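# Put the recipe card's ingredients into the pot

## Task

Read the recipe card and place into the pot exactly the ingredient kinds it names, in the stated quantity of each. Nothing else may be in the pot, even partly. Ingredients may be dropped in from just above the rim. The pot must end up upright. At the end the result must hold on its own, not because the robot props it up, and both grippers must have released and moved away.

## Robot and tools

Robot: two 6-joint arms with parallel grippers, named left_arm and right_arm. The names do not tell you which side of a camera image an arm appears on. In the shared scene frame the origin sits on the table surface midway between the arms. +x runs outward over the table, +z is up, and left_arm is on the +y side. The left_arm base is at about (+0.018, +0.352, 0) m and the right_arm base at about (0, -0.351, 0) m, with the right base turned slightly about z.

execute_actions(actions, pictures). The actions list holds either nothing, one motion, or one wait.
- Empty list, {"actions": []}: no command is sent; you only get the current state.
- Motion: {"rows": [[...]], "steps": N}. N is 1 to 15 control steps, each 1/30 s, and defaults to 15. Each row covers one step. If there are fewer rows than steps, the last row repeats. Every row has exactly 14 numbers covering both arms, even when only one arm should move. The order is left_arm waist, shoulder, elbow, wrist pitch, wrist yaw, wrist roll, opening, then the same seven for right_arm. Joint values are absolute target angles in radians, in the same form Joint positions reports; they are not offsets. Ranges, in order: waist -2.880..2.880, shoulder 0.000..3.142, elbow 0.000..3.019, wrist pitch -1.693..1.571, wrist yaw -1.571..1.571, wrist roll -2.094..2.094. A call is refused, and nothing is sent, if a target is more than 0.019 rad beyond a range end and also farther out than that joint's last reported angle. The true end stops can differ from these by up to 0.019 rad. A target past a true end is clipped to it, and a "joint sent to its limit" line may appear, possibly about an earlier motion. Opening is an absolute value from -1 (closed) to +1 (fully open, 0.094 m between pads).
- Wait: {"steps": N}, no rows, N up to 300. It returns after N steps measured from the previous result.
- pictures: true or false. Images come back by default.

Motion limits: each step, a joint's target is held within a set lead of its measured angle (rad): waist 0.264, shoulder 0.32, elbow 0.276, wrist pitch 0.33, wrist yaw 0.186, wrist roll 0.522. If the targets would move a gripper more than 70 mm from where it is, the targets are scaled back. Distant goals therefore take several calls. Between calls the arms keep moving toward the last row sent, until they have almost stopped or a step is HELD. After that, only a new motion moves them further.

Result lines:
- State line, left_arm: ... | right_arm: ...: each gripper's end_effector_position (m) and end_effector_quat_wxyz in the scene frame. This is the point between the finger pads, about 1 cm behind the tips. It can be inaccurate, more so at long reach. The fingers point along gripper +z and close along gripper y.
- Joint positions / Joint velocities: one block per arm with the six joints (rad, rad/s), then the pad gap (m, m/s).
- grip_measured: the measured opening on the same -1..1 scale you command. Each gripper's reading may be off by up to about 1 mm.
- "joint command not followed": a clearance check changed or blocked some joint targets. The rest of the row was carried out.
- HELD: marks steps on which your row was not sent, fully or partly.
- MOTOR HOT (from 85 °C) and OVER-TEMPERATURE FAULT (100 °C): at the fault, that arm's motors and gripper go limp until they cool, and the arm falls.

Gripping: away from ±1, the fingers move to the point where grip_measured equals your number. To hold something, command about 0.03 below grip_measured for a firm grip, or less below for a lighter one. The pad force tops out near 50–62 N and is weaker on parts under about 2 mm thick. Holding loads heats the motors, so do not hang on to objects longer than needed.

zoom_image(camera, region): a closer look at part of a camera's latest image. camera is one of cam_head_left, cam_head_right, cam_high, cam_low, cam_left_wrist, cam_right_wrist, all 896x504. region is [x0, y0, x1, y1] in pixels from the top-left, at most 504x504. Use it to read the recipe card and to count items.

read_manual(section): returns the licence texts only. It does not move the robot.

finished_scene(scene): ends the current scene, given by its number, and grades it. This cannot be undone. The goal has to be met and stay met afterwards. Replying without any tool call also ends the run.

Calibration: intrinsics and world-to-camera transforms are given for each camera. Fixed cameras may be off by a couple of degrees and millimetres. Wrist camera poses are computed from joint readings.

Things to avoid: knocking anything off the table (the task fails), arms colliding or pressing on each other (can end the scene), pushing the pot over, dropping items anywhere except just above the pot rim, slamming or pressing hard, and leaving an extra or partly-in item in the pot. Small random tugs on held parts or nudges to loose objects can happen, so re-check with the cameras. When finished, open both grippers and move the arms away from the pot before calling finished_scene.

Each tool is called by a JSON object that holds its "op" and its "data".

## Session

{"op": "execute_actions", "data": {"actions": []}}

Scene clock: 0.00 s of 6000.00 s.
left_arm: end_effector_position=(+0.3238, -0.2136, +0.2878) grip_measured=+1.000 end_effector_quat_wxyz=(+0.490, +0.850, +0.115, -0.156) | right_arm: end_effector_position=(+0.2595, -0.7865, +0.2345) grip_measured=+1.000 end_effector_quat_wxyz=(-0.436, -0.293, +0.810, -0.261)
Joint positions: left_arm=[-0.904  1.609  1.368 -0.437  0.722  1.617  0.094] | right_arm=[-0.869  1.615  1.311 -1.182  1.064 -1.475  0.094]
Joint velocities: left_arm=[ 0.015 -0.005 -0.007  0.002 -0.125 -0.022  0.   ] | right_arm=[-0.005 -0.005 -0.022  0.012  0.007 -0.007  0.   ]
camera_calibration (this result's frames):
cam_left_wrist: T_world_to_cam=[[-0.361468, 0.485198, -0.796194, 0.453114], [0.838109, 0.543258, -0.0494377, -0.134192], [0.408552, -0.685167, -0.603019, 0.0184231], [0, 0, 0, 1]] pos_world=[0.268727, -0.134326, 0.365242]
cam_right_wrist: T_world_to_cam=[[0.708575, -0.68544, 0.167611, -0.761625], [-0.0387255, 0.1994, 0.979153, -0.0575922], [-0.704572, -0.700294, 0.114746, -0.266975], [0, 0, 0, 1]] pos_world=[0.349335, -0.697526, 0.214683]

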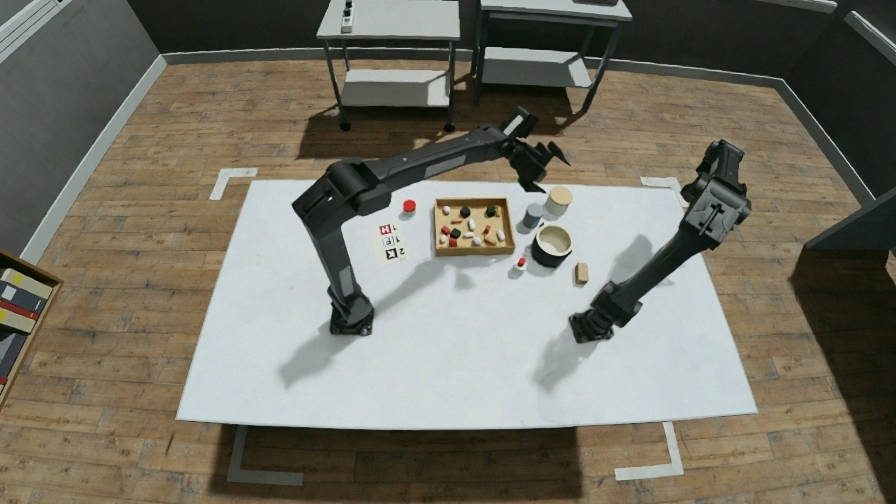

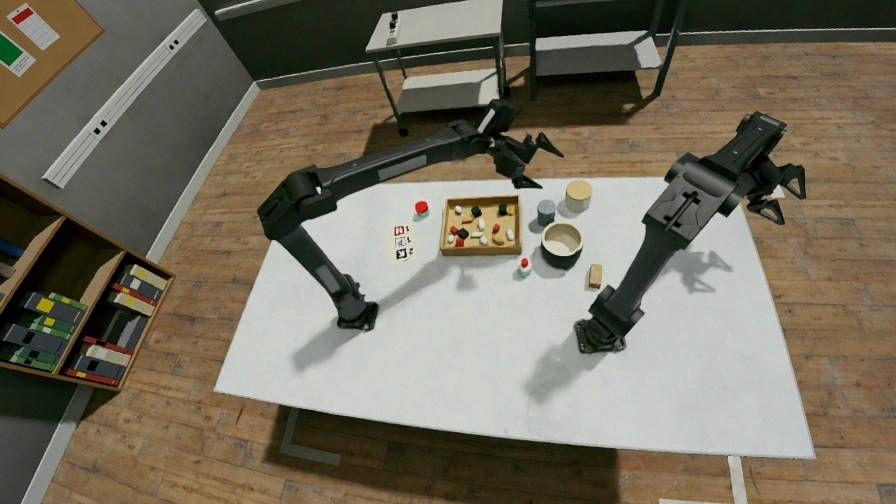

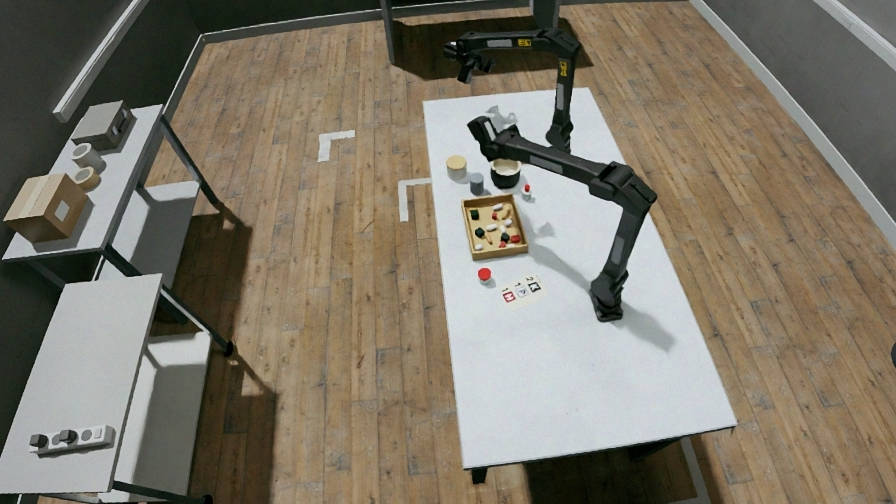

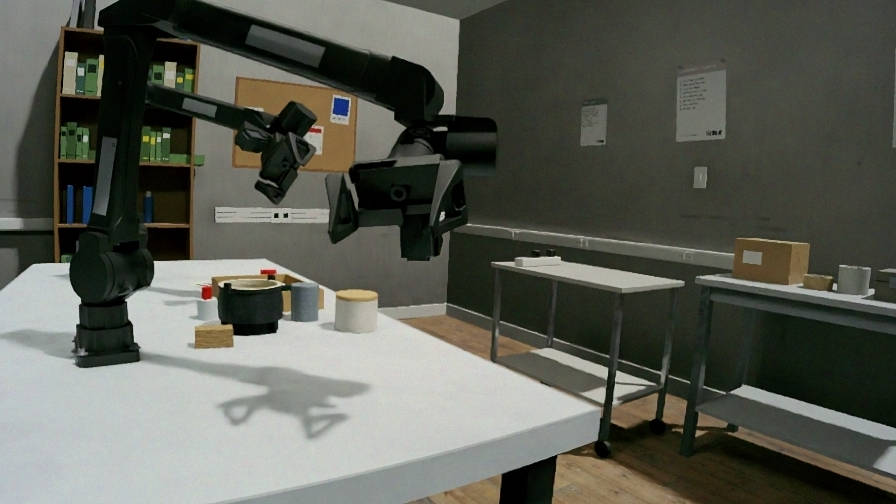

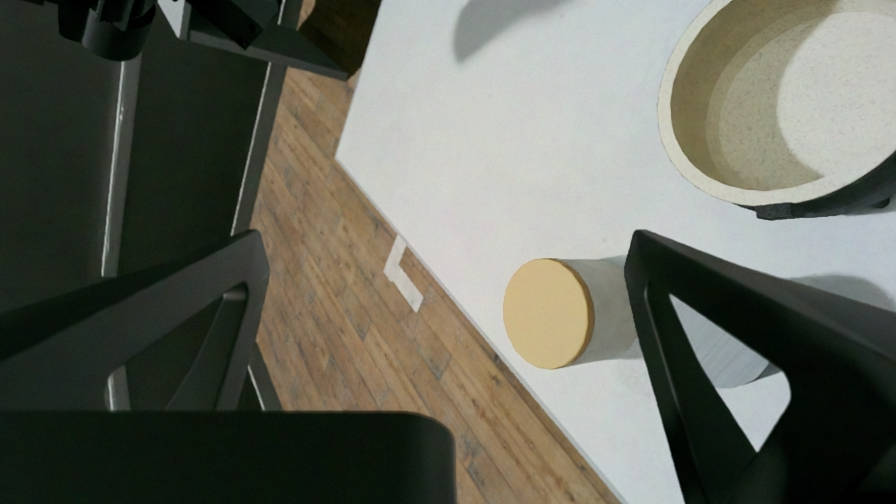

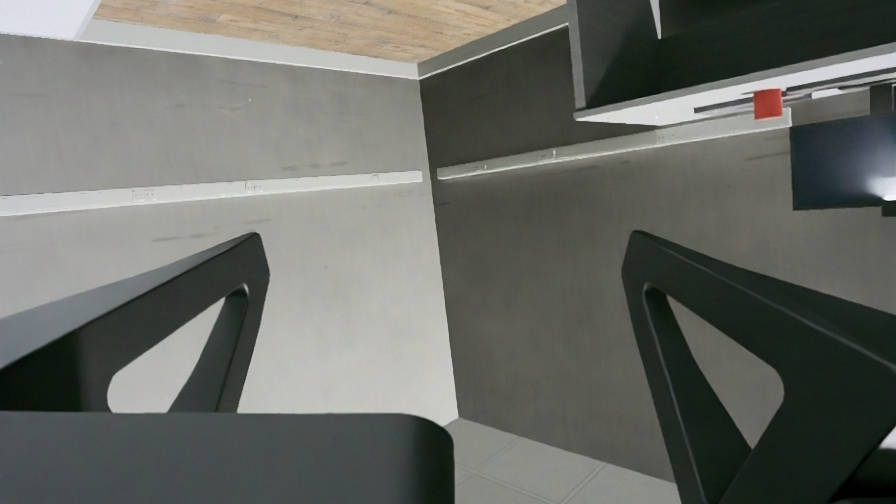

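{"op": "execute_actions", "data": {"actions": [{"rows":[[0.6,1.0,0.72,-0.347,-0.306,1.393,1,-0.869,1.3,1.02,-0.66,0,0,1]]}], "pictures": false}}

{"op": "execute_actions", "data": {"actions": [{"rows":[[0.6,1.0,0.72,-0.347,-0.306,1.393,1,0.66,1.3,1.02,-0.66,0,0,1]]}], "pictures": false}}

{"op": "execute_actions", "data": {"actions": [{"steps":70}]}}

{"op": "zoom_image", "data": {"camera": "cam_head_left", "region": [360,190,520,280]}}

Scene clock: 5.03 s of 6000.00 s.
left_arm: end_effector_position=(+0.4349, +0.1343, +0.2397) grip_measured=+1.000 end_effector_quat_wxyz=(+0.402, +0.751, +0.498, +0.164) | right_arm: end_effector_position=(+0.3654, -0.6799, +0.2159) grip_measured=+1.000 end_effector_quat_wxyz=(+0.280, +0.260, +0.914, -0.139)
Joint positions: left_arm=[-0.441  1.107  0.826 -0.398  0.127  1.475  0.094] | right_arm=[-0.868  1.276  1.014 -0.673  0.004 -0.178  0.094]
Joint velocities: left_arm=[ 1.421 -0.904 -0.774  0.046 -1.297 -0.139  0.   ] | right_arm=[ 0.005  0.239 -0.002 -0.002 -0.095  1.092  0.   ]
Steps of this call (steps 1 to 136: nothing new was sent; steps 137 to 151: all 15 steps of this action). Readings (joint positions):
137: left_arm=[-0.900 1.601 1.356 -0.430 0.692 1.606] | right_arm=[-0.870 1.590 1.278 -1.119 0.987 -1.403]
138: left_arm=[-0.892 1.581 1.326 -0.419 0.657 1.593] | right_arm=[-0.871 1.535 1.196 -0.996 0.885 -1.303]
140: left_arm=[-0.856 1.524 1.248 -0.415 0.586 1.569] | right_arm=[-0.871 1.398 1.049 -0.819 0.684 -1.108]
144: left_arm=[-0.735 1.382 1.088 -0.409 0.437 1.529] | right_arm=[-0.871 1.257 1.014 -0.697 0.291 -0.717]
151: the state above

Scene clock: 5.53 s of 6000.00 s.
left_arm: end_effector_position=(+0.3857, +0.5885, +0.2329) grip_measured=+1.000 end_effector_quat_wxyz=(+0.148, +0.353, +0.818, +0.428) | right_arm: end_effector_position=(+0.4928, -0.3605, +0.2091) grip_measured=+1.000 end_effector_quat_wxyz=(+0.306, -0.010, +0.952, -0.011)
Joint positions: left_arm=[ 0.448  1.018  0.73  -0.376 -0.3    1.418  0.094] | right_arm=[-0.154  1.29   1.014 -0.673  0.006 -0.04   0.094]
Joint velocities: left_arm=[ 1.91  -0.005 -0.022  0.061  0.022 -0.11   0.   ] | right_arm=[ 1.646 -0.015 -0.007  0.002  0.007  0.095  0.   ]
Steps of this call (steps 1 to 15: all 15 steps of this action). Readings (joint positions):
1: left_arm=[-0.391 1.079 0.801 -0.398 0.074 1.469] | right_arm=[-0.858 1.283 1.014 -0.673 0.008 -0.153]
2: left_arm=[-0.340 1.057 0.782 -0.397 0.019 1.463] | right_arm=[-0.836 1.287 1.014 -0.673 0.009 -0.136]
4: left_arm=[-0.233 1.030 0.756 -0.393 -0.094 1.452] | right_arm=[-0.755 1.290 1.014 -0.673 0.009 -0.109]
8: left_arm=[-0.004 1.018 0.736 -0.385 -0.261 1.435] | right_arm=[-0.546 1.290 1.014 -0.673 0.008 -0.072]
15: the state above

Scene clock: 7.87 s of 6000.00 s.
left_arm: end_effector_position=(+0.3415, +0.6439, +0.2319) grip_measured=+1.000 end_effector_quat_wxyz=(+0.114, +0.279, +0.845, +0.441) | right_arm: end_effector_position=(+0.3444, +0.0018, +0.2091) grip_measured=+1.000 end_effector_quat_wxyz=(+0.282, -0.374, +0.876, +0.118)
Joint positions: left_arm=[ 0.607  1.014  0.722 -0.369 -0.309  1.404  0.094] | right_arm=[ 0.659  1.29   1.014 -0.673 -0.002 -0.01   0.094]
Joint velocities: left_arm=[-0.024 -0.005  0.002  0.002  0.007  0.051  0.   ] | right_arm=[-0.015 -0.005 -0.002 -0.002  0.022  0.007  0.   ]
Steps of this call (steps 1 to 30: the robot went on to your last target; steps 31 to 70: nothing new was sent). Readings (joint positions):
1: left_arm=[0.512 1.018 0.730 -0.374 -0.303 1.415] | right_arm=[-0.098 1.290 1.014 -0.673 0.006 -0.037]
2: left_arm=[0.566 1.018 0.729 -0.371 -0.306 1.412] | right_arm=[-0.041 1.290 1.014 -0.673 0.005 -0.035]
4: left_arm=[0.628 1.017 0.727 -0.369 -0.310 1.408] | right_arm=[0.072 1.290 1.014 -0.673 0.005 -0.031]
8: left_arm=[0.621 1.014 0.723 -0.369 -0.310 1.406] | right_arm=[0.297 1.290 1.014 -0.673 0.005 -0.025]
70: the state above
All arms were judged still, so your last target was given up. Only a new action makes them travel on or press farther. Fingers that are still opening or closing keep moving.
camera_calibration (this result's frames):
cam_left_wrist: T_world_to_cam=[[-0.357727, -0.457041, -0.814337, 0.608585], [-0.927083, 0.0692083, 0.368412, 0.193497], [-0.112021, 0.886749, -0.448473, -0.30524], [0, 0, 0, 1]] pos_world=[0.362901, 0.535428, 0.287414]
cam_right_wrist: T_world_to_cam=[[0.721034, -0.692767, 0.013553, -0.249282], [-0.692877, -0.721032, 0.00592165, 0.243794], [0.00566984, -0.0136603, -0.999891, 0.335043], [0, 0, 0, 1]] pos_world=[0.34676, 0.007665, 0.336941]

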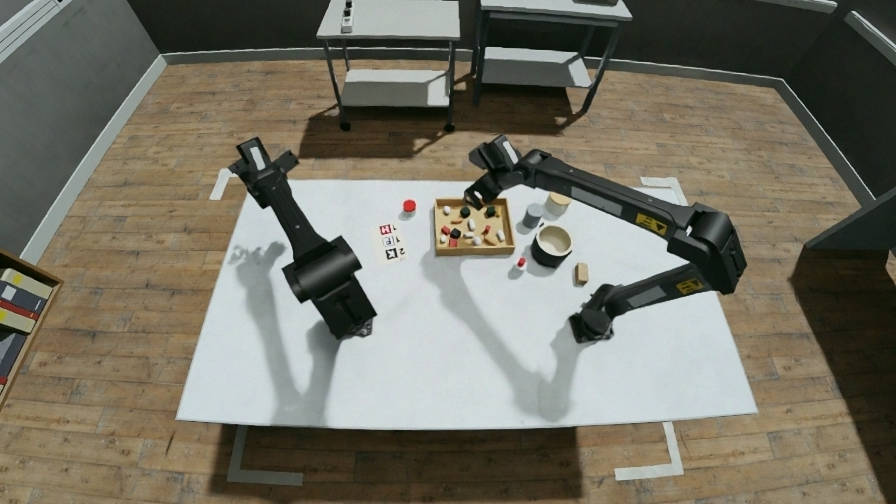

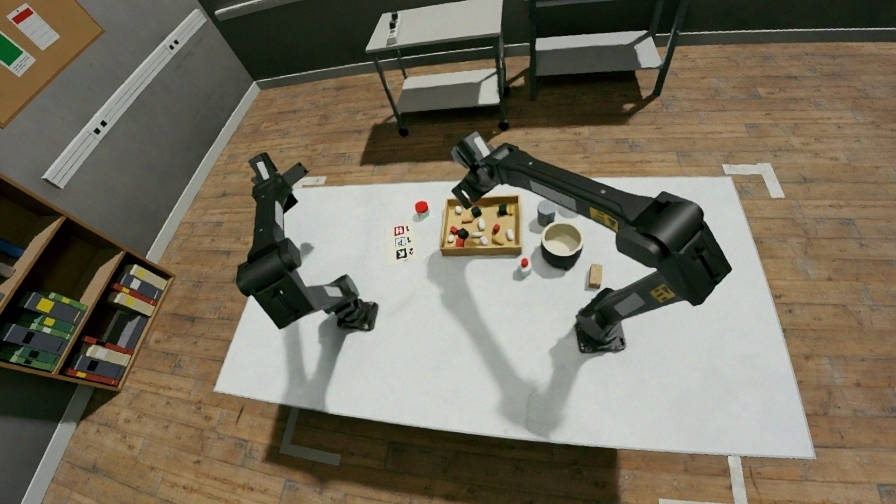

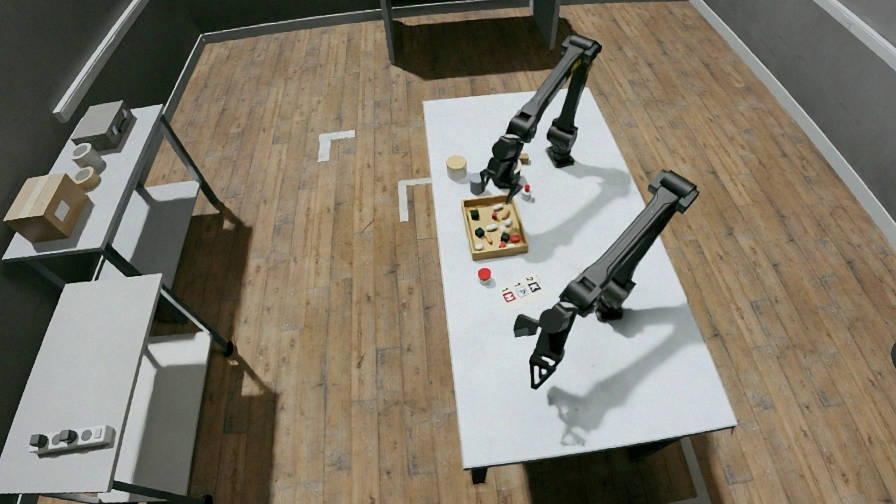

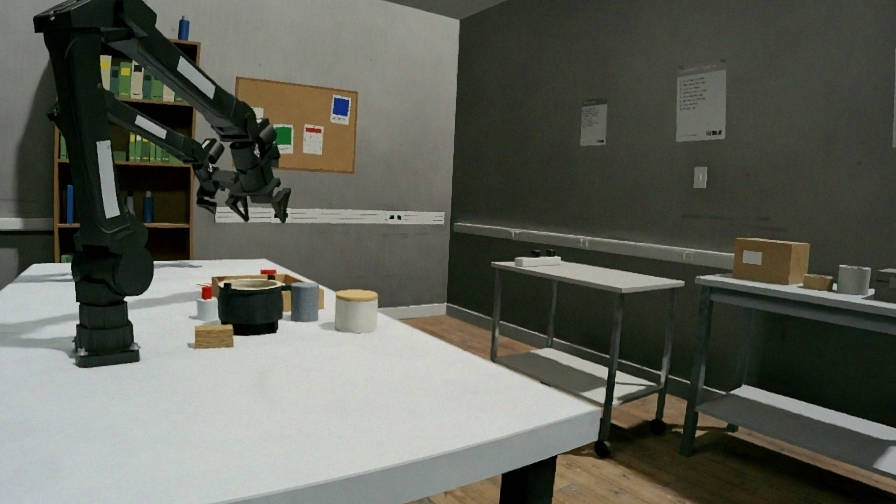

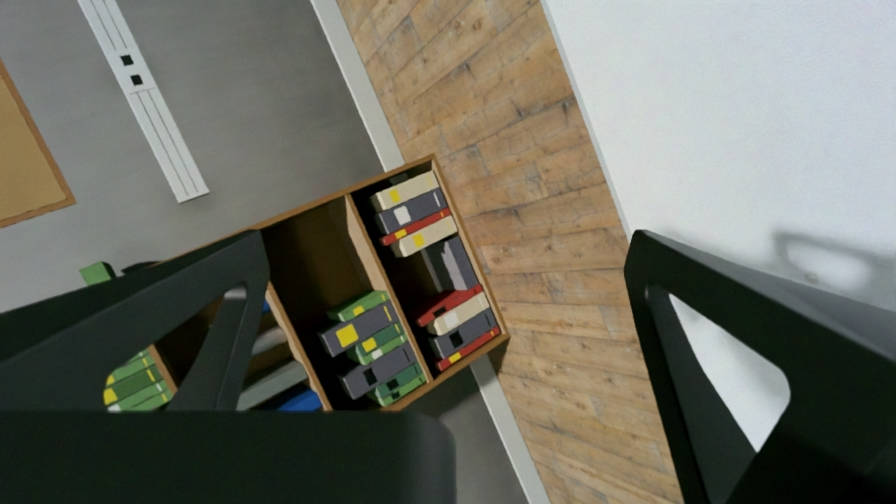

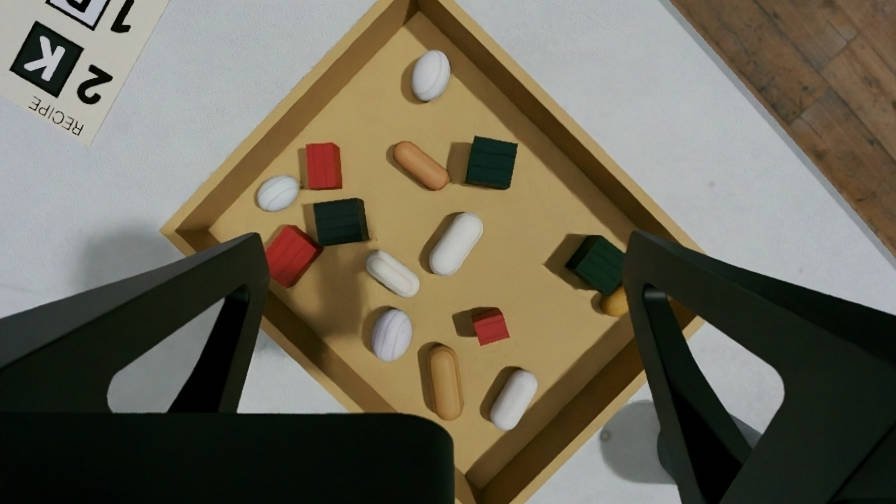

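Region (360, 190, 520, 280) of cam_head_left's 896x504 image, scaled by 3.150, with more detail than that image has; it fills the top 284 rows of this view, and the rest is white.

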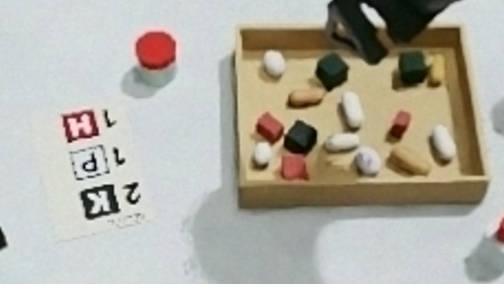

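{"op": "execute_actions", "data": {"actions": [{"rows":[[0.6,1.0,0.72,-0.347,-0.306,1.393,1,0.6,1.58,1.22,-1.18,0,-0.3,-0.3]]}], "pictures": false}}

{"op": "execute_actions", "data": {"actions": [{"steps":10}], "pictures": false}}

{"op": "execute_actions", "data": {"actions": [{"rows":[[0.6,1.0,0.72,-0.347,-0.306,1.393,1,0.6,1.708,1.096,-0.948,0,-0.3,-0.3]]}], "pictures": false}}

{"op": "execute_actions", "data": {"actions": [{"rows":[[0.6,1.0,0.72,-0.347,-0.306,1.393,1,0.6,1.708,1.096,-0.948,0,-0.3,-0.72]]}]}}

Scene clock: 14.47 s of 6000.00 s.
left_arm: end_effector_position=(+0.3415, +0.6439, +0.2319) grip_measured=+1.000 end_effector_quat_wxyz=(+0.114, +0.279, +0.845, +0.441) | right_arm: end_effector_position=(+0.3394, -0.0446, +0.1186) grip_measured=-0.297 end_effector_quat_wxyz=(+0.009, -0.485, +0.874, +0.003)
Joint positions: left_arm=[ 0.607  1.014  0.722 -0.369 -0.309  1.404  0.094] | right_arm=[ 0.596  1.593  1.209 -1.167 -0.002 -0.28   0.033]
Joint velocities: left_arm=[ 0.015 -0.005 -0.002 -0.012  0.022 -0.007  0.   ] | right_arm=[-0.005 -0.239  0.012 -0.017 -0.007 -0.022 -0.001]
Steps of this call (steps 1 to 90: nothing new was sent; then 3.10 s passed at rest; steps 91 to 105: all 15 steps of this action). Readings (joint positions):
91: left_arm=[0.607 1.014 0.722 -0.369 -0.309 1.404] | right_arm=[0.656 1.308 1.033 -0.727 -0.002 -0.047]
92: left_arm=[0.607 1.014 0.722 -0.369 -0.309 1.404] | right_arm=[0.649 1.348 1.084 -0.837 -0.002 -0.095]
94: left_arm=[0.607 1.014 0.722 -0.369 -0.309 1.404] | right_arm=[0.627 1.463 1.184 -1.024 -0.002 -0.165]
98: left_arm=[0.607 1.014 0.722 -0.369 -0.309 1.404] | right_arm=[0.598 1.604 1.210 -1.147 -0.002 -0.239]
105: the state above

Scene clock: 14.80 s of 6000.00 s.
left_arm: end_effector_position=(+0.3415, +0.6439, +0.2319) grip_measured=+1.000 end_effector_quat_wxyz=(+0.114, +0.279, +0.845, +0.441) | right_arm: end_effector_position=(+0.3395, -0.0445, +0.1279) grip_measured=-0.297 end_effector_quat_wxyz=(+0.020, -0.489, +0.872, +0.006)
Joint positions: left_arm=[ 0.607  1.014  0.722 -0.369 -0.309  1.404  0.094] | right_arm=[ 0.596  1.572  1.209 -1.167 -0.002 -0.289  0.033]
Joint velocities: left_arm=[-0.005 -0.015  0.002  0.007  0.051 -0.095  0.   ] | right_arm=[-0.005 -0.005 -0.007 -0.002 -0.022 -0.051  0.   ]
Steps of this call (steps 1 to 10: the robot went on to your last target). Readings (joint positions):
1: left_arm=[0.607 1.014 0.722 -0.369 -0.309 1.404] | right_arm=[0.596 1.586 1.209 -1.167 -0.002 -0.281]
2: left_arm=[0.607 1.014 0.722 -0.369 -0.309 1.404] | right_arm=[0.596 1.580 1.209 -1.167 -0.002 -0.283]
4: left_arm=[0.607 1.014 0.722 -0.369 -0.309 1.404] | right_arm=[0.596 1.573 1.209 -1.167 -0.002 -0.286]
8: left_arm=[0.607 1.014 0.722 -0.369 -0.309 1.404] | right_arm=[0.596 1.572 1.209 -1.167 -0.002 -0.288]
10: the state above

Scene clock: 15.30 s of 6000.00 s.
left_arm: end_effector_position=(+0.3415, +0.6439, +0.2319) grip_measured=+1.000 end_effector_quat_wxyz=(+0.114, +0.279, +0.845, +0.441) | right_arm: end_effector_position=(+0.3383, -0.0452, +0.0330) grip_measured=-0.297 end_effector_quat_wxyz=(+0.003, -0.491, +0.871, +0.002)
Joint positions: left_arm=[ 0.607  1.014  0.722 -0.369 -0.309  1.404  0.094] | right_arm=[ 0.597  1.707  1.1   -0.957 -0.002 -0.291  0.033]
Joint velocities: left_arm=[ 0.015 -0.005 -0.017 -0.007 -0.007  0.007  0.   ] | right_arm=[-0.015 -0.044 -0.017  0.017 -0.022 -0.037 -0.   ]
Steps of this call (steps 1 to 15: all 15 steps of this action). Readings (joint positions):
1: left_arm=[0.607 1.014 0.722 -0.369 -0.309 1.404] | right_arm=[0.596 1.575 1.200 -1.142 -0.002 -0.289]
2: left_arm=[0.607 1.014 0.722 -0.369 -0.309 1.404] | right_arm=[0.596 1.579 1.187 -1.093 -0.002 -0.289]
4: left_arm=[0.607 1.014 0.722 -0.369 -0.309 1.404] | right_arm=[0.596 1.609 1.158 -1.020 -0.002 -0.289]
8: left_arm=[0.607 1.014 0.722 -0.369 -0.309 1.404] | right_arm=[0.596 1.695 1.114 -0.967 -0.002 -0.289]
15: the state above

Scene clock: 15.80 s of 6000.00 s.
left_arm: end_effector_position=(+0.3415, +0.6439, +0.2319) grip_measured=+1.000 end_effector_quat_wxyz=(+0.114, +0.279, +0.845, +0.441) | right_arm: end_effector_position=(+0.3384, -0.0452, +0.0332) grip_measured=-0.654 end_effector_quat_wxyz=(+0.003, -0.491, +0.871, +0.002)
Joint positions: left_arm=[ 0.607  1.014  0.722 -0.369 -0.309  1.404  0.094] | right_arm=[ 0.597  1.706  1.1   -0.957 -0.002 -0.291  0.016]
Joint velocities: left_arm=[-0.005  0.005 -0.017  0.017  0.051 -0.022  0.   ] | right_arm=[-0.005  0.005 -0.012 -0.002 -0.007 -0.007 -0.001]
Steps of this call (steps 1 to 15: all 15 steps of this action). Readings (joint positions):
1: left_arm=[0.607 1.014 0.722 -0.369 -0.309 1.404] | right_arm=[0.597 1.706 1.100 -0.957 -0.002 -0.291]
2: left_arm=[0.607 1.014 0.722 -0.369 -0.309 1.404] | right_arm=[0.597 1.706 1.100 -0.957 -0.002 -0.291]
4: left_arm=[0.607 1.014 0.722 -0.369 -0.309 1.404] | right_arm=[0.597 1.706 1.100 -0.957 -0.002 -0.291]
8: left_arm=[0.607 1.014 0.722 -0.369 -0.309 1.404] | right_arm=[0.597 1.706 1.100 -0.957 -0.002 -0.291]
15: the state above
camera_calibration (this result's frames):
cam_left_wrist: T_world_to_cam=[[-0.357413, -0.457258, -0.814353, 0.608621], [-0.927194, 0.0690632, 0.368159, 0.193687], [-0.112102, 0.886649, -0.448651, -0.305107], [0, 0, 0, 1]] pos_world=[0.362911, 0.535442, 0.287438]
cam_right_wrist: T_world_to_cam=[[0.85758, -0.51427, 0.00914805, -0.313041], [-0.423143, -0.695286, 0.58097, 0.0975746], [-0.292415, -0.502099, -0.813873, 0.231168], [0, 0, 0, 1]] pos_world=[0.377343, 0.0229238, 0.134317]

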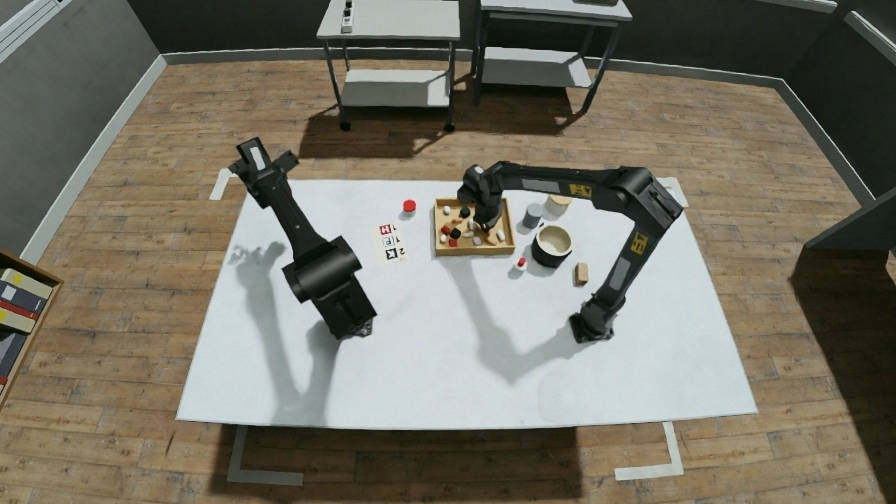

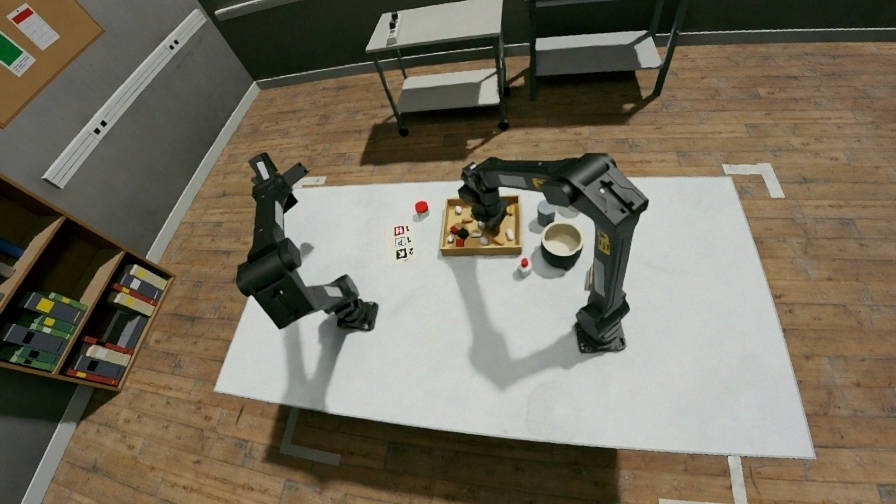

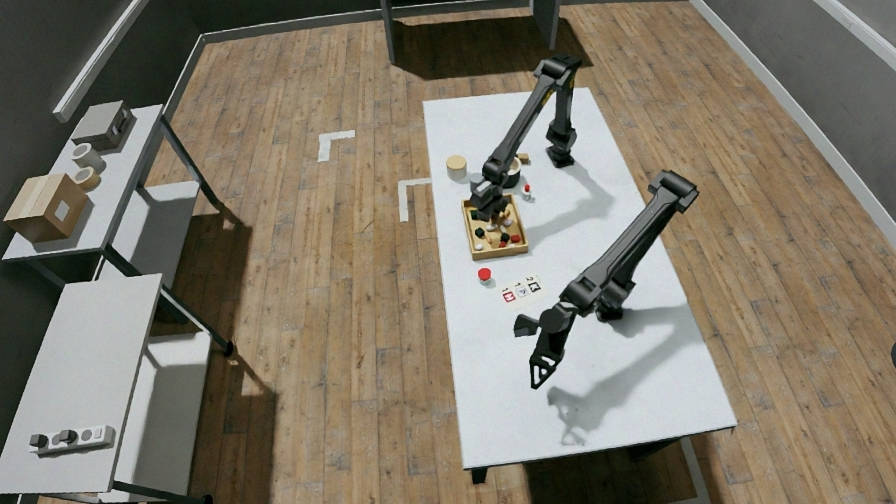

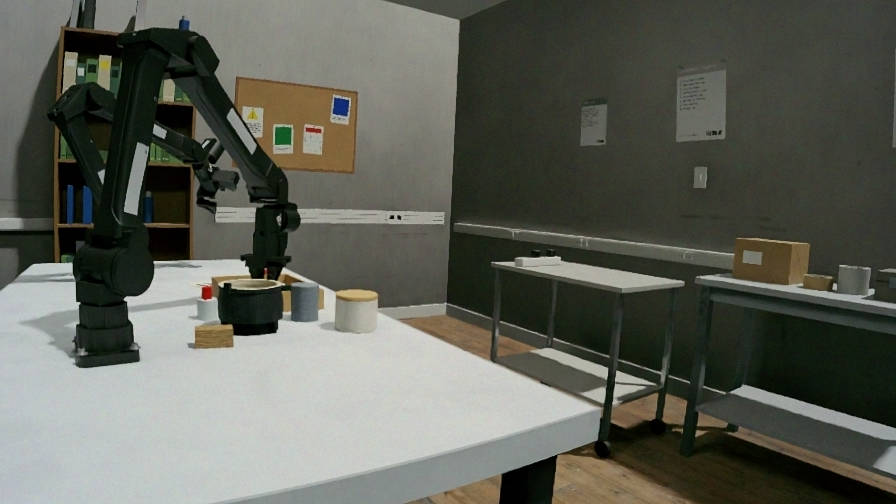

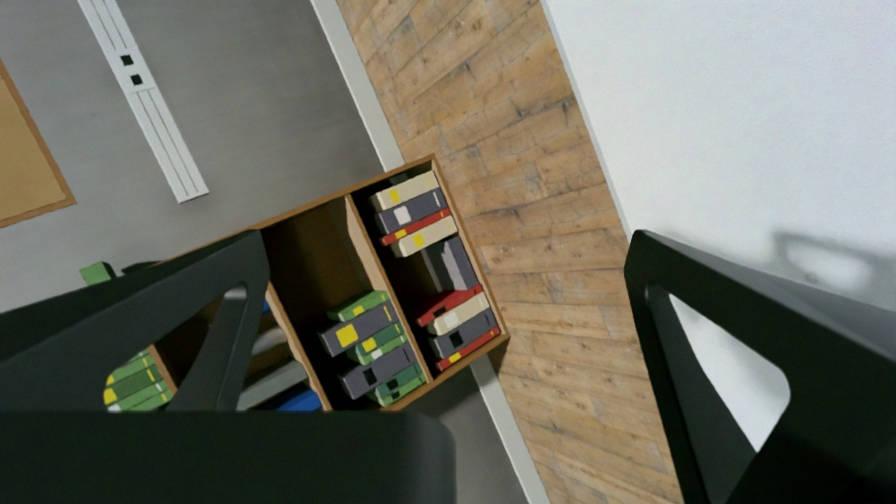

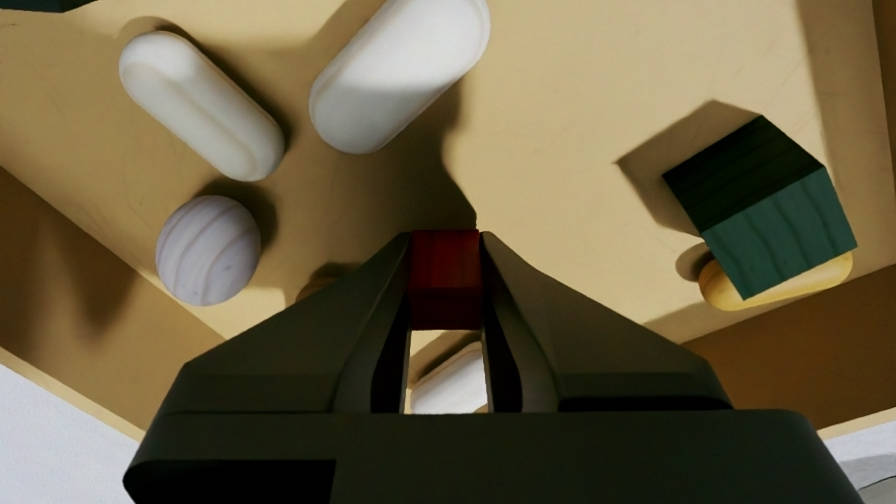

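{"op": "execute_actions", "data": {"actions": [{"rows":[[0.6,1.0,0.72,-0.347,-0.306,1.393,1,0.6,1.42,1.13,-1.05,0,-0.3,-0.7]]}], "pictures": false}}

{"op": "execute_actions", "data": {"actions": [{"rows":[[0.6,1.0,0.72,-0.347,-0.306,1.393,1,0.24,1.1,0.83,-1.29,0,0,-0.7]]}], "pictures": false}}

{"op": "execute_actions", "data": {"actions": [{"steps":18}], "pictures": false}}

{"op": "execute_actions", "data": {"actions": [{"rows":[[0.6,1.0,0.72,-0.347,-0.306,1.393,1,0.24,1.1,0.83,-1.29,0,0,-0.27]],"steps":8}], "pictures": false}}

{"op": "execute_actions", "data": {"actions": [{"rows":[[0.6,1.0,0.72,-0.347,-0.306,1.393,1,0.607,1.55,1.25,-0.8,0,0.08,-0.27]]}], "pictures": false}}

{"op": "execute_actions", "data": {"actions": [{"steps":15}], "pictures": false}}

{"op": "execute_actions", "data": {"actions": [{"rows":[[0.6,1.0,0.72,-0.347,-0.306,1.393,1,0.607,1.65,1.155,-0.69,0,0.08,-0.27]]}], "pictures": false}}

{"op": "execute_actions", "data": {"actions": [{"rows":[[0.6,1.0,0.72,-0.347,-0.306,1.393,1,0.607,1.727,1.095,-0.545,0,0.08,-0.27]]}], "pictures": false}}

{"op": "execute_actions", "data": {"actions": [{"rows":[[0.6,1.0,0.72,-0.347,-0.306,1.393,1,0.607,1.727,1.095,-0.545,0,0.08,-0.6]],"steps":10}]}}

Scene clock: 24.87 s of 6000.00 s.
left_arm: end_effector_position=(+0.3415, +0.6439, +0.2319) grip_measured=+1.000 end_effector_quat_wxyz=(+0.114, +0.279, +0.845, +0.441) | right_arm: end_effector_position=(+0.3326, -0.0504, +0.1809) grip_measured=-0.654 end_effector_quat_wxyz=(+0.134, -0.486, +0.863, +0.031)
Joint positions: left_arm=[ 0.607  1.014  0.722 -0.369 -0.309  1.404  0.094] | right_arm=[ 0.597  1.368  1.109 -1.036 -0.002 -0.291  0.016]
Joint velocities: left_arm=[ 0.005  0.005 -0.017 -0.007  0.007  0.007  0.   ] | right_arm=[-0.034  0.278 -0.027 -0.032  0.066 -0.037  0.001]
Steps of this call (steps 1 to 15: the robot went on to your last target; steps 16 to 90: nothing new was sent; then 5.57 s passed at rest; steps 91 to 105: all 15 steps of this action). Readings (joint positions):
91: left_arm=[0.607 1.014 0.722 -0.369 -0.309 1.404] | right_arm=[0.597 1.698 1.100 -0.962 -0.002 -0.291]
92: left_arm=[0.607 1.014 0.722 -0.369 -0.309 1.404] | right_arm=[0.597 1.681 1.099 -0.975 -0.002 -0.291]
94: left_arm=[0.607 1.014 0.722 -0.369 -0.309 1.404] | right_arm=[0.597 1.621 1.099 -0.997 -0.002 -0.291]
98: left_arm=[0.607 1.014 0.722 -0.369 -0.309 1.404] | right_arm=[0.597 1.450 1.099 -1.026 -0.002 -0.291]
105: the state above

Scene clock: 25.37 s of 6000.00 s.
left_arm: end_effector_position=(+0.3415, +0.6439, +0.2319) grip_measured=+1.000 end_effector_quat_wxyz=(+0.114, +0.279, +0.845, +0.441) | right_arm: end_effector_position=(+0.2684, -0.2505, +0.1620) grip_measured=-0.654 end_effector_quat_wxyz=(+0.027, -0.196, +0.980, +0.003)
Joint positions: left_arm=[ 0.607  1.014  0.722 -0.369 -0.309  1.404  0.094] | right_arm=[ 0.223  1.076  0.842 -1.282  0.003 -0.033  0.016]
Joint velocities: left_arm=[-0.015  0.005  0.002 -0.012  0.007 -0.022  0.   ] | right_arm=[ 0.171  0.083 -0.007  0.007  0.007  0.198 -0.001]
Steps of this call (steps 1 to 15: all 15 steps of this action). Readings (joint positions):
1: left_arm=[0.607 1.014 0.722 -0.369 -0.309 1.404] | right_arm=[0.591 1.368 1.100 -1.043 -0.003 -0.276]
2: left_arm=[0.607 1.014 0.722 -0.369 -0.309 1.404] | right_arm=[0.577 1.357 1.076 -1.062 -0.004 -0.257]
4: left_arm=[0.607 1.014 0.722 -0.369 -0.309 1.404] | right_arm=[0.520 1.308 1.010 -1.113 -0.004 -0.220]
8: left_arm=[0.607 1.014 0.722 -0.369 -0.309 1.404] | right_arm=[0.332 1.178 0.894 -1.219 -0.004 -0.130]
15: the state above

Scene clock: 25.97 s of 6000.00 s.
left_arm: end_effector_position=(+0.3415, +0.6439, +0.2319) grip_measured=+1.000 end_effector_quat_wxyz=(+0.114, +0.279, +0.845, +0.441) | right_arm: end_effector_position=(+0.2676, -0.2473, +0.1586) grip_measured=-0.654 end_effector_quat_wxyz=(+0.021, -0.190, +0.982, +0.002)
Joint positions: left_arm=[ 0.607  1.014  0.722 -0.369 -0.309  1.404  0.094] | right_arm=[ 0.235  1.089  0.842 -1.282  0.003 -0.01   0.016]
Joint velocities: left_arm=[ 0.015 -0.005 -0.007  0.002  0.007 -0.051  0.   ] | right_arm=[-0.015 -0.015 -0.007 -0.012 -0.037 -0.022  0.001]
Steps of this call (steps 1 to 18: the robot went on to your last target). Readings (joint positions):
1: left_arm=[0.607 1.014 0.722 -0.369 -0.309 1.404] | right_arm=[0.228 1.079 0.842 -1.282 0.003 -0.029]
2: left_arm=[0.607 1.014 0.722 -0.369 -0.309 1.404] | right_arm=[0.232 1.082 0.842 -1.282 0.003 -0.025]
4: left_arm=[0.607 1.014 0.722 -0.369 -0.309 1.404] | right_arm=[0.235 1.087 0.842 -1.282 0.003 -0.019]
8: left_arm=[0.607 1.014 0.722 -0.369 -0.309 1.404] | right_arm=[0.235 1.089 0.842 -1.282 0.003 -0.014]
18: the state above

Scene clock: 26.23 s of 6000.00 s.
left_arm: end_effector_position=(+0.3415, +0.6439, +0.2319) grip_measured=+1.000 end_effector_quat_wxyz=(+0.114, +0.279, +0.845, +0.441) | right_arm: end_effector_position=(+0.2676, -0.2473, +0.1586) grip_measured=-0.273 end_effector_quat_wxyz=(+0.021, -0.190, +0.982, +0.002)
Joint positions: left_arm=[ 0.607  1.014  0.722 -0.369 -0.309  1.404  0.094] | right_arm=[ 0.235  1.089  0.842 -1.282  0.003 -0.01   0.034]
Joint velocities: left_arm=[0.005 0.005 0.007 0.002 0.022 0.007 0.   ] | right_arm=[ 0.005 -0.005  0.007  0.002  0.007 -0.022  0.   ]
Steps of this call (steps 1 to 8: all 8 steps of this action). Readings (joint positions):
1: left_arm=[0.607 1.014 0.722 -0.369 -0.309 1.404] | right_arm=[0.235 1.089 0.842 -1.282 0.003 -0.010]
2: left_arm=[0.607 1.014 0.722 -0.369 -0.309 1.404] | right_arm=[0.235 1.089 0.842 -1.282 0.003 -0.010]
4: left_arm=[0.607 1.014 0.722 -0.369 -0.309 1.404] | right_arm=[0.235 1.089 0.842 -1.282 0.003 -0.010]
8: the state above

Scene clock: 26.73 s of 6000.00 s.
left_arm: end_effector_position=(+0.3415, +0.6439, +0.2319) grip_measured=+1.000 end_effector_quat_wxyz=(+0.114, +0.279, +0.845, +0.441) | right_arm: end_effector_position=(+0.3841, -0.0100, +0.1406) grip_measured=-0.273 end_effector_quat_wxyz=(+0.161, -0.327, +0.929, +0.064)
Joint positions: left_arm=[ 0.607  1.014  0.722 -0.369 -0.309  1.404  0.094] | right_arm=[ 0.59   1.53   1.154 -0.846  0.003  0.049  0.034]
Joint velocities: left_arm=[ 0.005 -0.024  0.002  0.012  0.037 -0.007  0.   ] | right_arm=[ 0.405  0.542  0.716  0.545 -0.051  0.125 -0.   ]
Steps of this call (steps 1 to 15: all 15 steps of this action). Readings (joint positions):
1: left_arm=[0.607 1.014 0.722 -0.369 -0.309 1.404] | right_arm=[0.242 1.096 0.844 -1.268 0.004 -0.006]
2: left_arm=[0.607 1.014 0.722 -0.369 -0.309 1.404] | right_arm=[0.262 1.113 0.854 -1.237 0.005 -0.000]
4: left_arm=[0.607 1.014 0.722 -0.369 -0.309 1.404] | right_arm=[0.319 1.175 0.889 -1.167 0.005 0.008]
8: left_arm=[0.607 1.014 0.722 -0.369 -0.309 1.404] | right_arm=[0.442 1.323 0.974 -1.026 0.005 0.021]
15: the state above

Scene clock: 27.23 s of 6000.00 s.
left_arm: end_effector_position=(+0.3415, +0.6439, +0.2319) grip_measured=+1.000 end_effector_quat_wxyz=(+0.114, +0.279, +0.845, +0.441) | right_arm: end_effector_position=(+0.3953, +0.0180, +0.1575) grip_measured=-0.273 end_effector_quat_wxyz=(+0.191, -0.327, +0.922, +0.082)
Joint positions: left_arm=[ 0.607  1.014  0.722 -0.369 -0.309  1.404  0.094] | right_arm=[ 0.614  1.548  1.206 -0.81   0.002  0.069  0.034]
Joint velocities: left_arm=[-0.005 -0.005  0.002 -0.002  0.051  0.095  0.   ] | right_arm=[ 0.015 -0.005  0.002  0.002 -0.022  0.037 -0.001]
Steps of this call (steps 1 to 15: the robot went on to your last target). Readings (joint positions):
1: left_arm=[0.607 1.014 0.722 -0.369 -0.309 1.404] | right_arm=[0.602 1.545 1.176 -0.830 0.002 0.053]
2: left_arm=[0.607 1.014 0.722 -0.369 -0.309 1.404] | right_arm=[0.611 1.553 1.192 -0.819 0.002 0.056]
4: left_arm=[0.607 1.014 0.722 -0.369 -0.309 1.404] | right_arm=[0.617 1.554 1.204 -0.811 0.002 0.060]
8: left_arm=[0.607 1.014 0.722 -0.369 -0.309 1.404] | right_arm=[0.615 1.548 1.206 -0.810 0.002 0.066]
15: the state above

Scene clock: 27.73 s of 6000.00 s.
left_arm: end_effector_position=(+0.3415, +0.6439, +0.2319) grip_measured=+1.000 end_effector_quat_wxyz=(+0.114, +0.279, +0.845, +0.441) | right_arm: end_effector_position=(+0.4003, +0.0226, +0.0948) grip_measured=-0.273 end_effector_quat_wxyz=(+0.172, -0.328, +0.926, +0.074)
Joint positions: left_arm=[ 0.607  1.014  0.722 -0.369 -0.309  1.404  0.094] | right_arm=[ 0.614  1.65   1.162 -0.705  0.002  0.07   0.034]
Joint velocities: left_arm=[-0.005 -0.005  0.002  0.002  0.007 -0.022  0.   ] | right_arm=[-0.005 -0.005  0.002 -0.007 -0.051  0.022 -0.001]
Steps of this call (steps 1 to 15: all 15 steps of this action). Readings (joint positions):
1: left_arm=[0.607 1.014 0.722 -0.369 -0.309 1.404] | right_arm=[0.614 1.553 1.201 -0.792 0.002 0.070]
2: left_arm=[0.607 1.014 0.722 -0.369 -0.309 1.404] | right_arm=[0.614 1.558 1.197 -0.758 0.002 0.070]
4: left_arm=[0.607 1.014 0.722 -0.369 -0.309 1.404] | right_arm=[0.614 1.587 1.191 -0.719 0.002 0.070]
8: left_arm=[0.607 1.014 0.722 -0.369 -0.309 1.404] | right_arm=[0.614 1.640 1.172 -0.707 0.002 0.070]
15: the state above

Scene clock: 28.23 s of 6000.00 s.
left_arm: end_effector_position=(+0.3415, +0.6439, +0.2319) grip_measured=+1.000 end_effector_quat_wxyz=(+0.114, +0.279, +0.845, +0.441) | right_arm: end_effector_position=(+0.4030, +0.0252, +0.0463) grip_measured=-0.273 end_effector_quat_wxyz=(+0.179, -0.328, +0.924, +0.077)
Joint positions: left_arm=[ 0.607  1.014  0.722 -0.369 -0.309  1.404  0.094] | right_arm=[ 0.614  1.722  1.104 -0.561  0.002  0.07   0.034]
Joint velocities: left_arm=[-0.015  0.005 -0.017 -0.012 -0.037 -0.007  0.   ] | right_arm=[ 0.005 -0.005  0.012 -0.007  0.007  0.007  0.001]
Steps of this call (steps 1 to 15: all 15 steps of this action). Readings (joint positions):
1: left_arm=[0.607 1.014 0.722 -0.369 -0.309 1.404] | right_arm=[0.614 1.653 1.154 -0.679 0.002 0.070]
2: left_arm=[0.607 1.014 0.722 -0.369 -0.309 1.404] | right_arm=[0.614 1.656 1.144 -0.631 0.002 0.070]
4: left_arm=[0.607 1.014 0.722 -0.369 -0.309 1.404] | right_arm=[0.614 1.674 1.129 -0.581 0.002 0.070]
8: left_arm=[0.607 1.014 0.722 -0.369 -0.309 1.404] | right_arm=[0.614 1.713 1.110 -0.565 0.002 0.070]
15: the state above

Scene clock: 28.57 s of 6000.00 s.
left_arm: end_effector_position=(+0.3415, +0.6439, +0.2319) grip_measured=+1.000 end_effector_quat_wxyz=(+0.114, +0.279, +0.845, +0.441) | right_arm: end_effector_position=(+0.4031, +0.0253, +0.0464) grip_measured=-0.499 end_effector_quat_wxyz=(+0.179, -0.328, +0.924, +0.077)
Joint positions: left_arm=[ 0.607  1.014  0.722 -0.369 -0.309  1.404  0.094] | right_arm=[ 0.614  1.722  1.104 -0.561  0.001  0.07   0.024]
Joint velocities: left_arm=[-0.015 -0.015 -0.002 -0.002 -0.007 -0.081  0.   ] | right_arm=[-0.005 -0.015  0.007 -0.002 -0.007 -0.037 -0.001]
Steps of this call (steps 1 to 10: all 10 steps of this action). Readings (joint positions):
1: left_arm=[0.607 1.014 0.722 -0.369 -0.309 1.404] | right_arm=[0.614 1.722 1.104 -0.561 0.002 0.070]
2: left_arm=[0.607 1.014 0.722 -0.369 -0.309 1.404] | right_arm=[0.614 1.722 1.104 -0.561 0.001 0.070]
4: left_arm=[0.607 1.014 0.722 -0.369 -0.309 1.404] | right_arm=[0.614 1.722 1.104 -0.561 0.001 0.070]
8: left_arm=[0.607 1.014 0.722 -0.369 -0.309 1.404] | right_arm=[0.614 1.722 1.104 -0.561 0.001 0.070]
10: the state above
camera_calibration (this result's frames):
cam_left_wrist: T_world_to_cam=[[-0.357413, -0.457258, -0.814353, 0.608621], [-0.927194, 0.0690632, 0.368159, 0.193687], [-0.112102, 0.886649, -0.448651, -0.305107], [0, 0, 0, 1]] pos_world=[0.362911, 0.535442, 0.287438]
cam_right_wrist: T_world_to_cam=[[0.634725, -0.772576, -0.0158301, -0.234856], [-0.748986, -0.620126, 0.233375, 0.311863], [-0.190117, -0.136273, -0.972258, 0.253094], [0, 0, 0, 1]] pos_world=[0.430767, 0.0464404, 0.169574]

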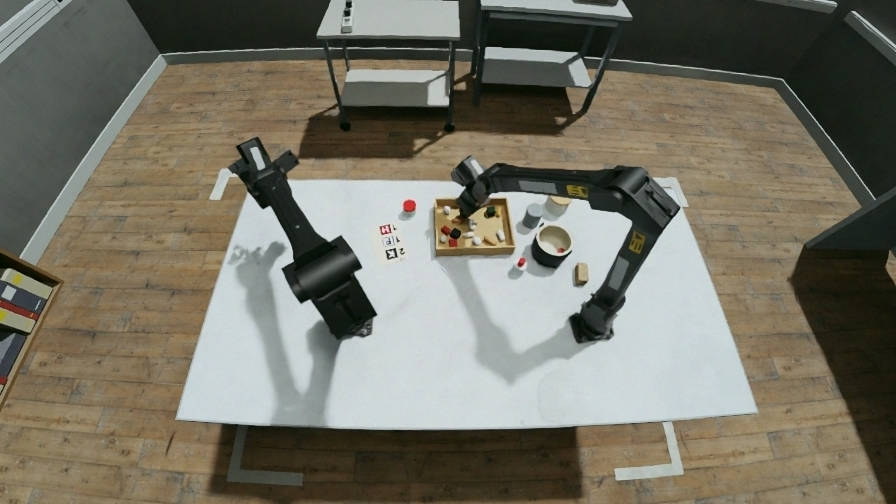

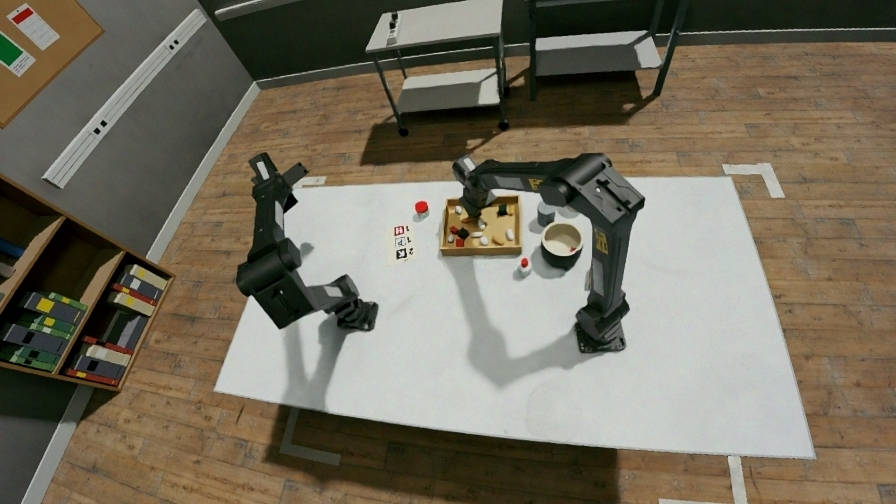

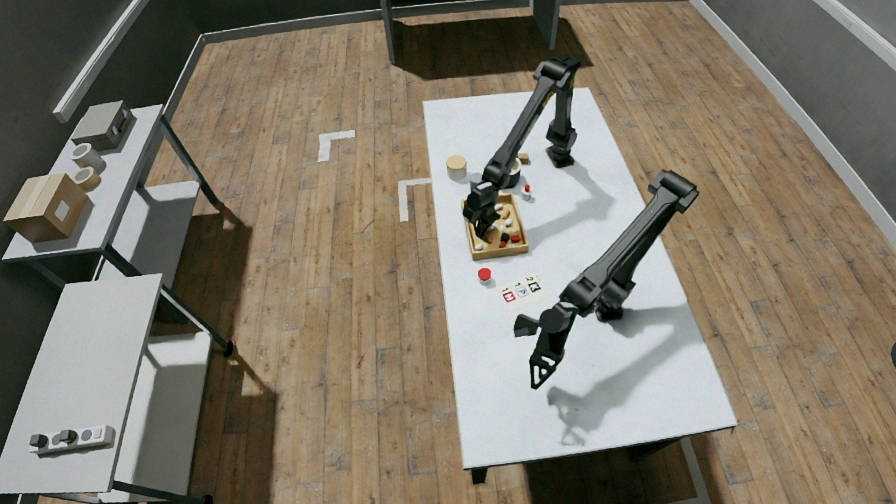

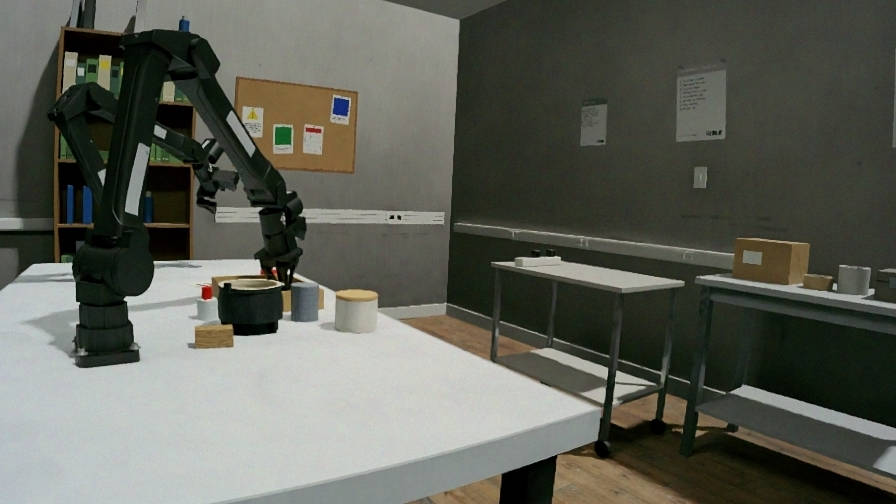

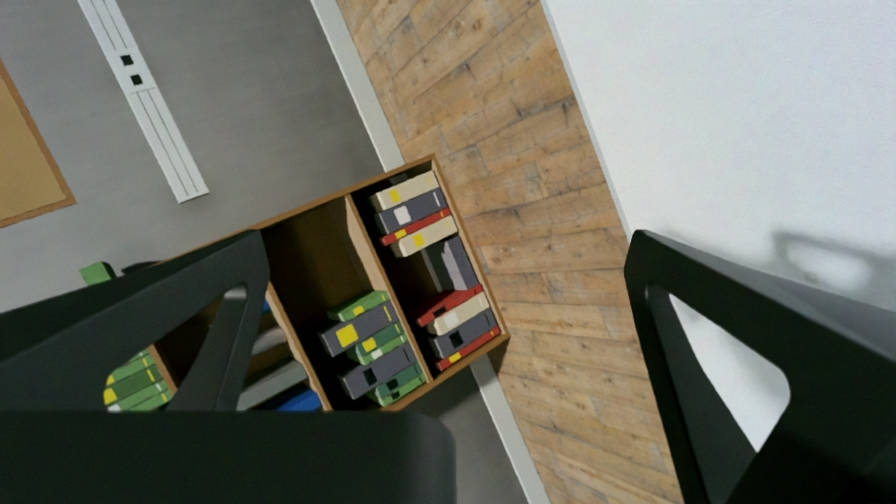

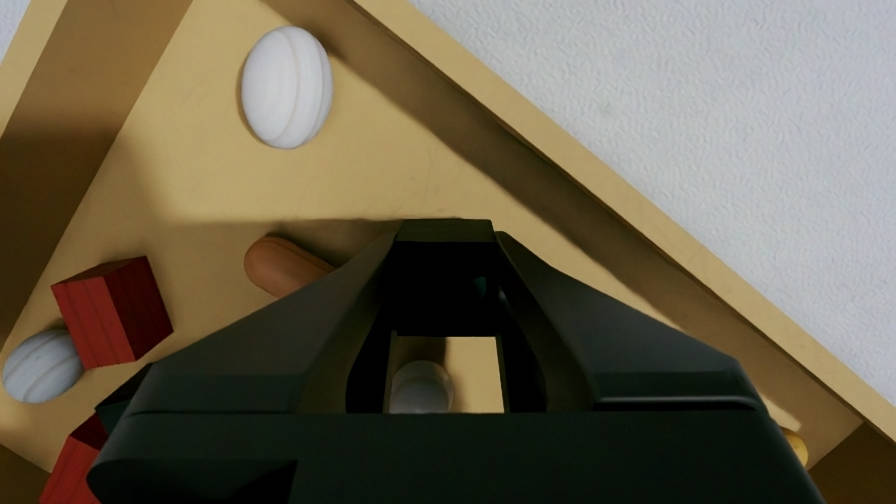

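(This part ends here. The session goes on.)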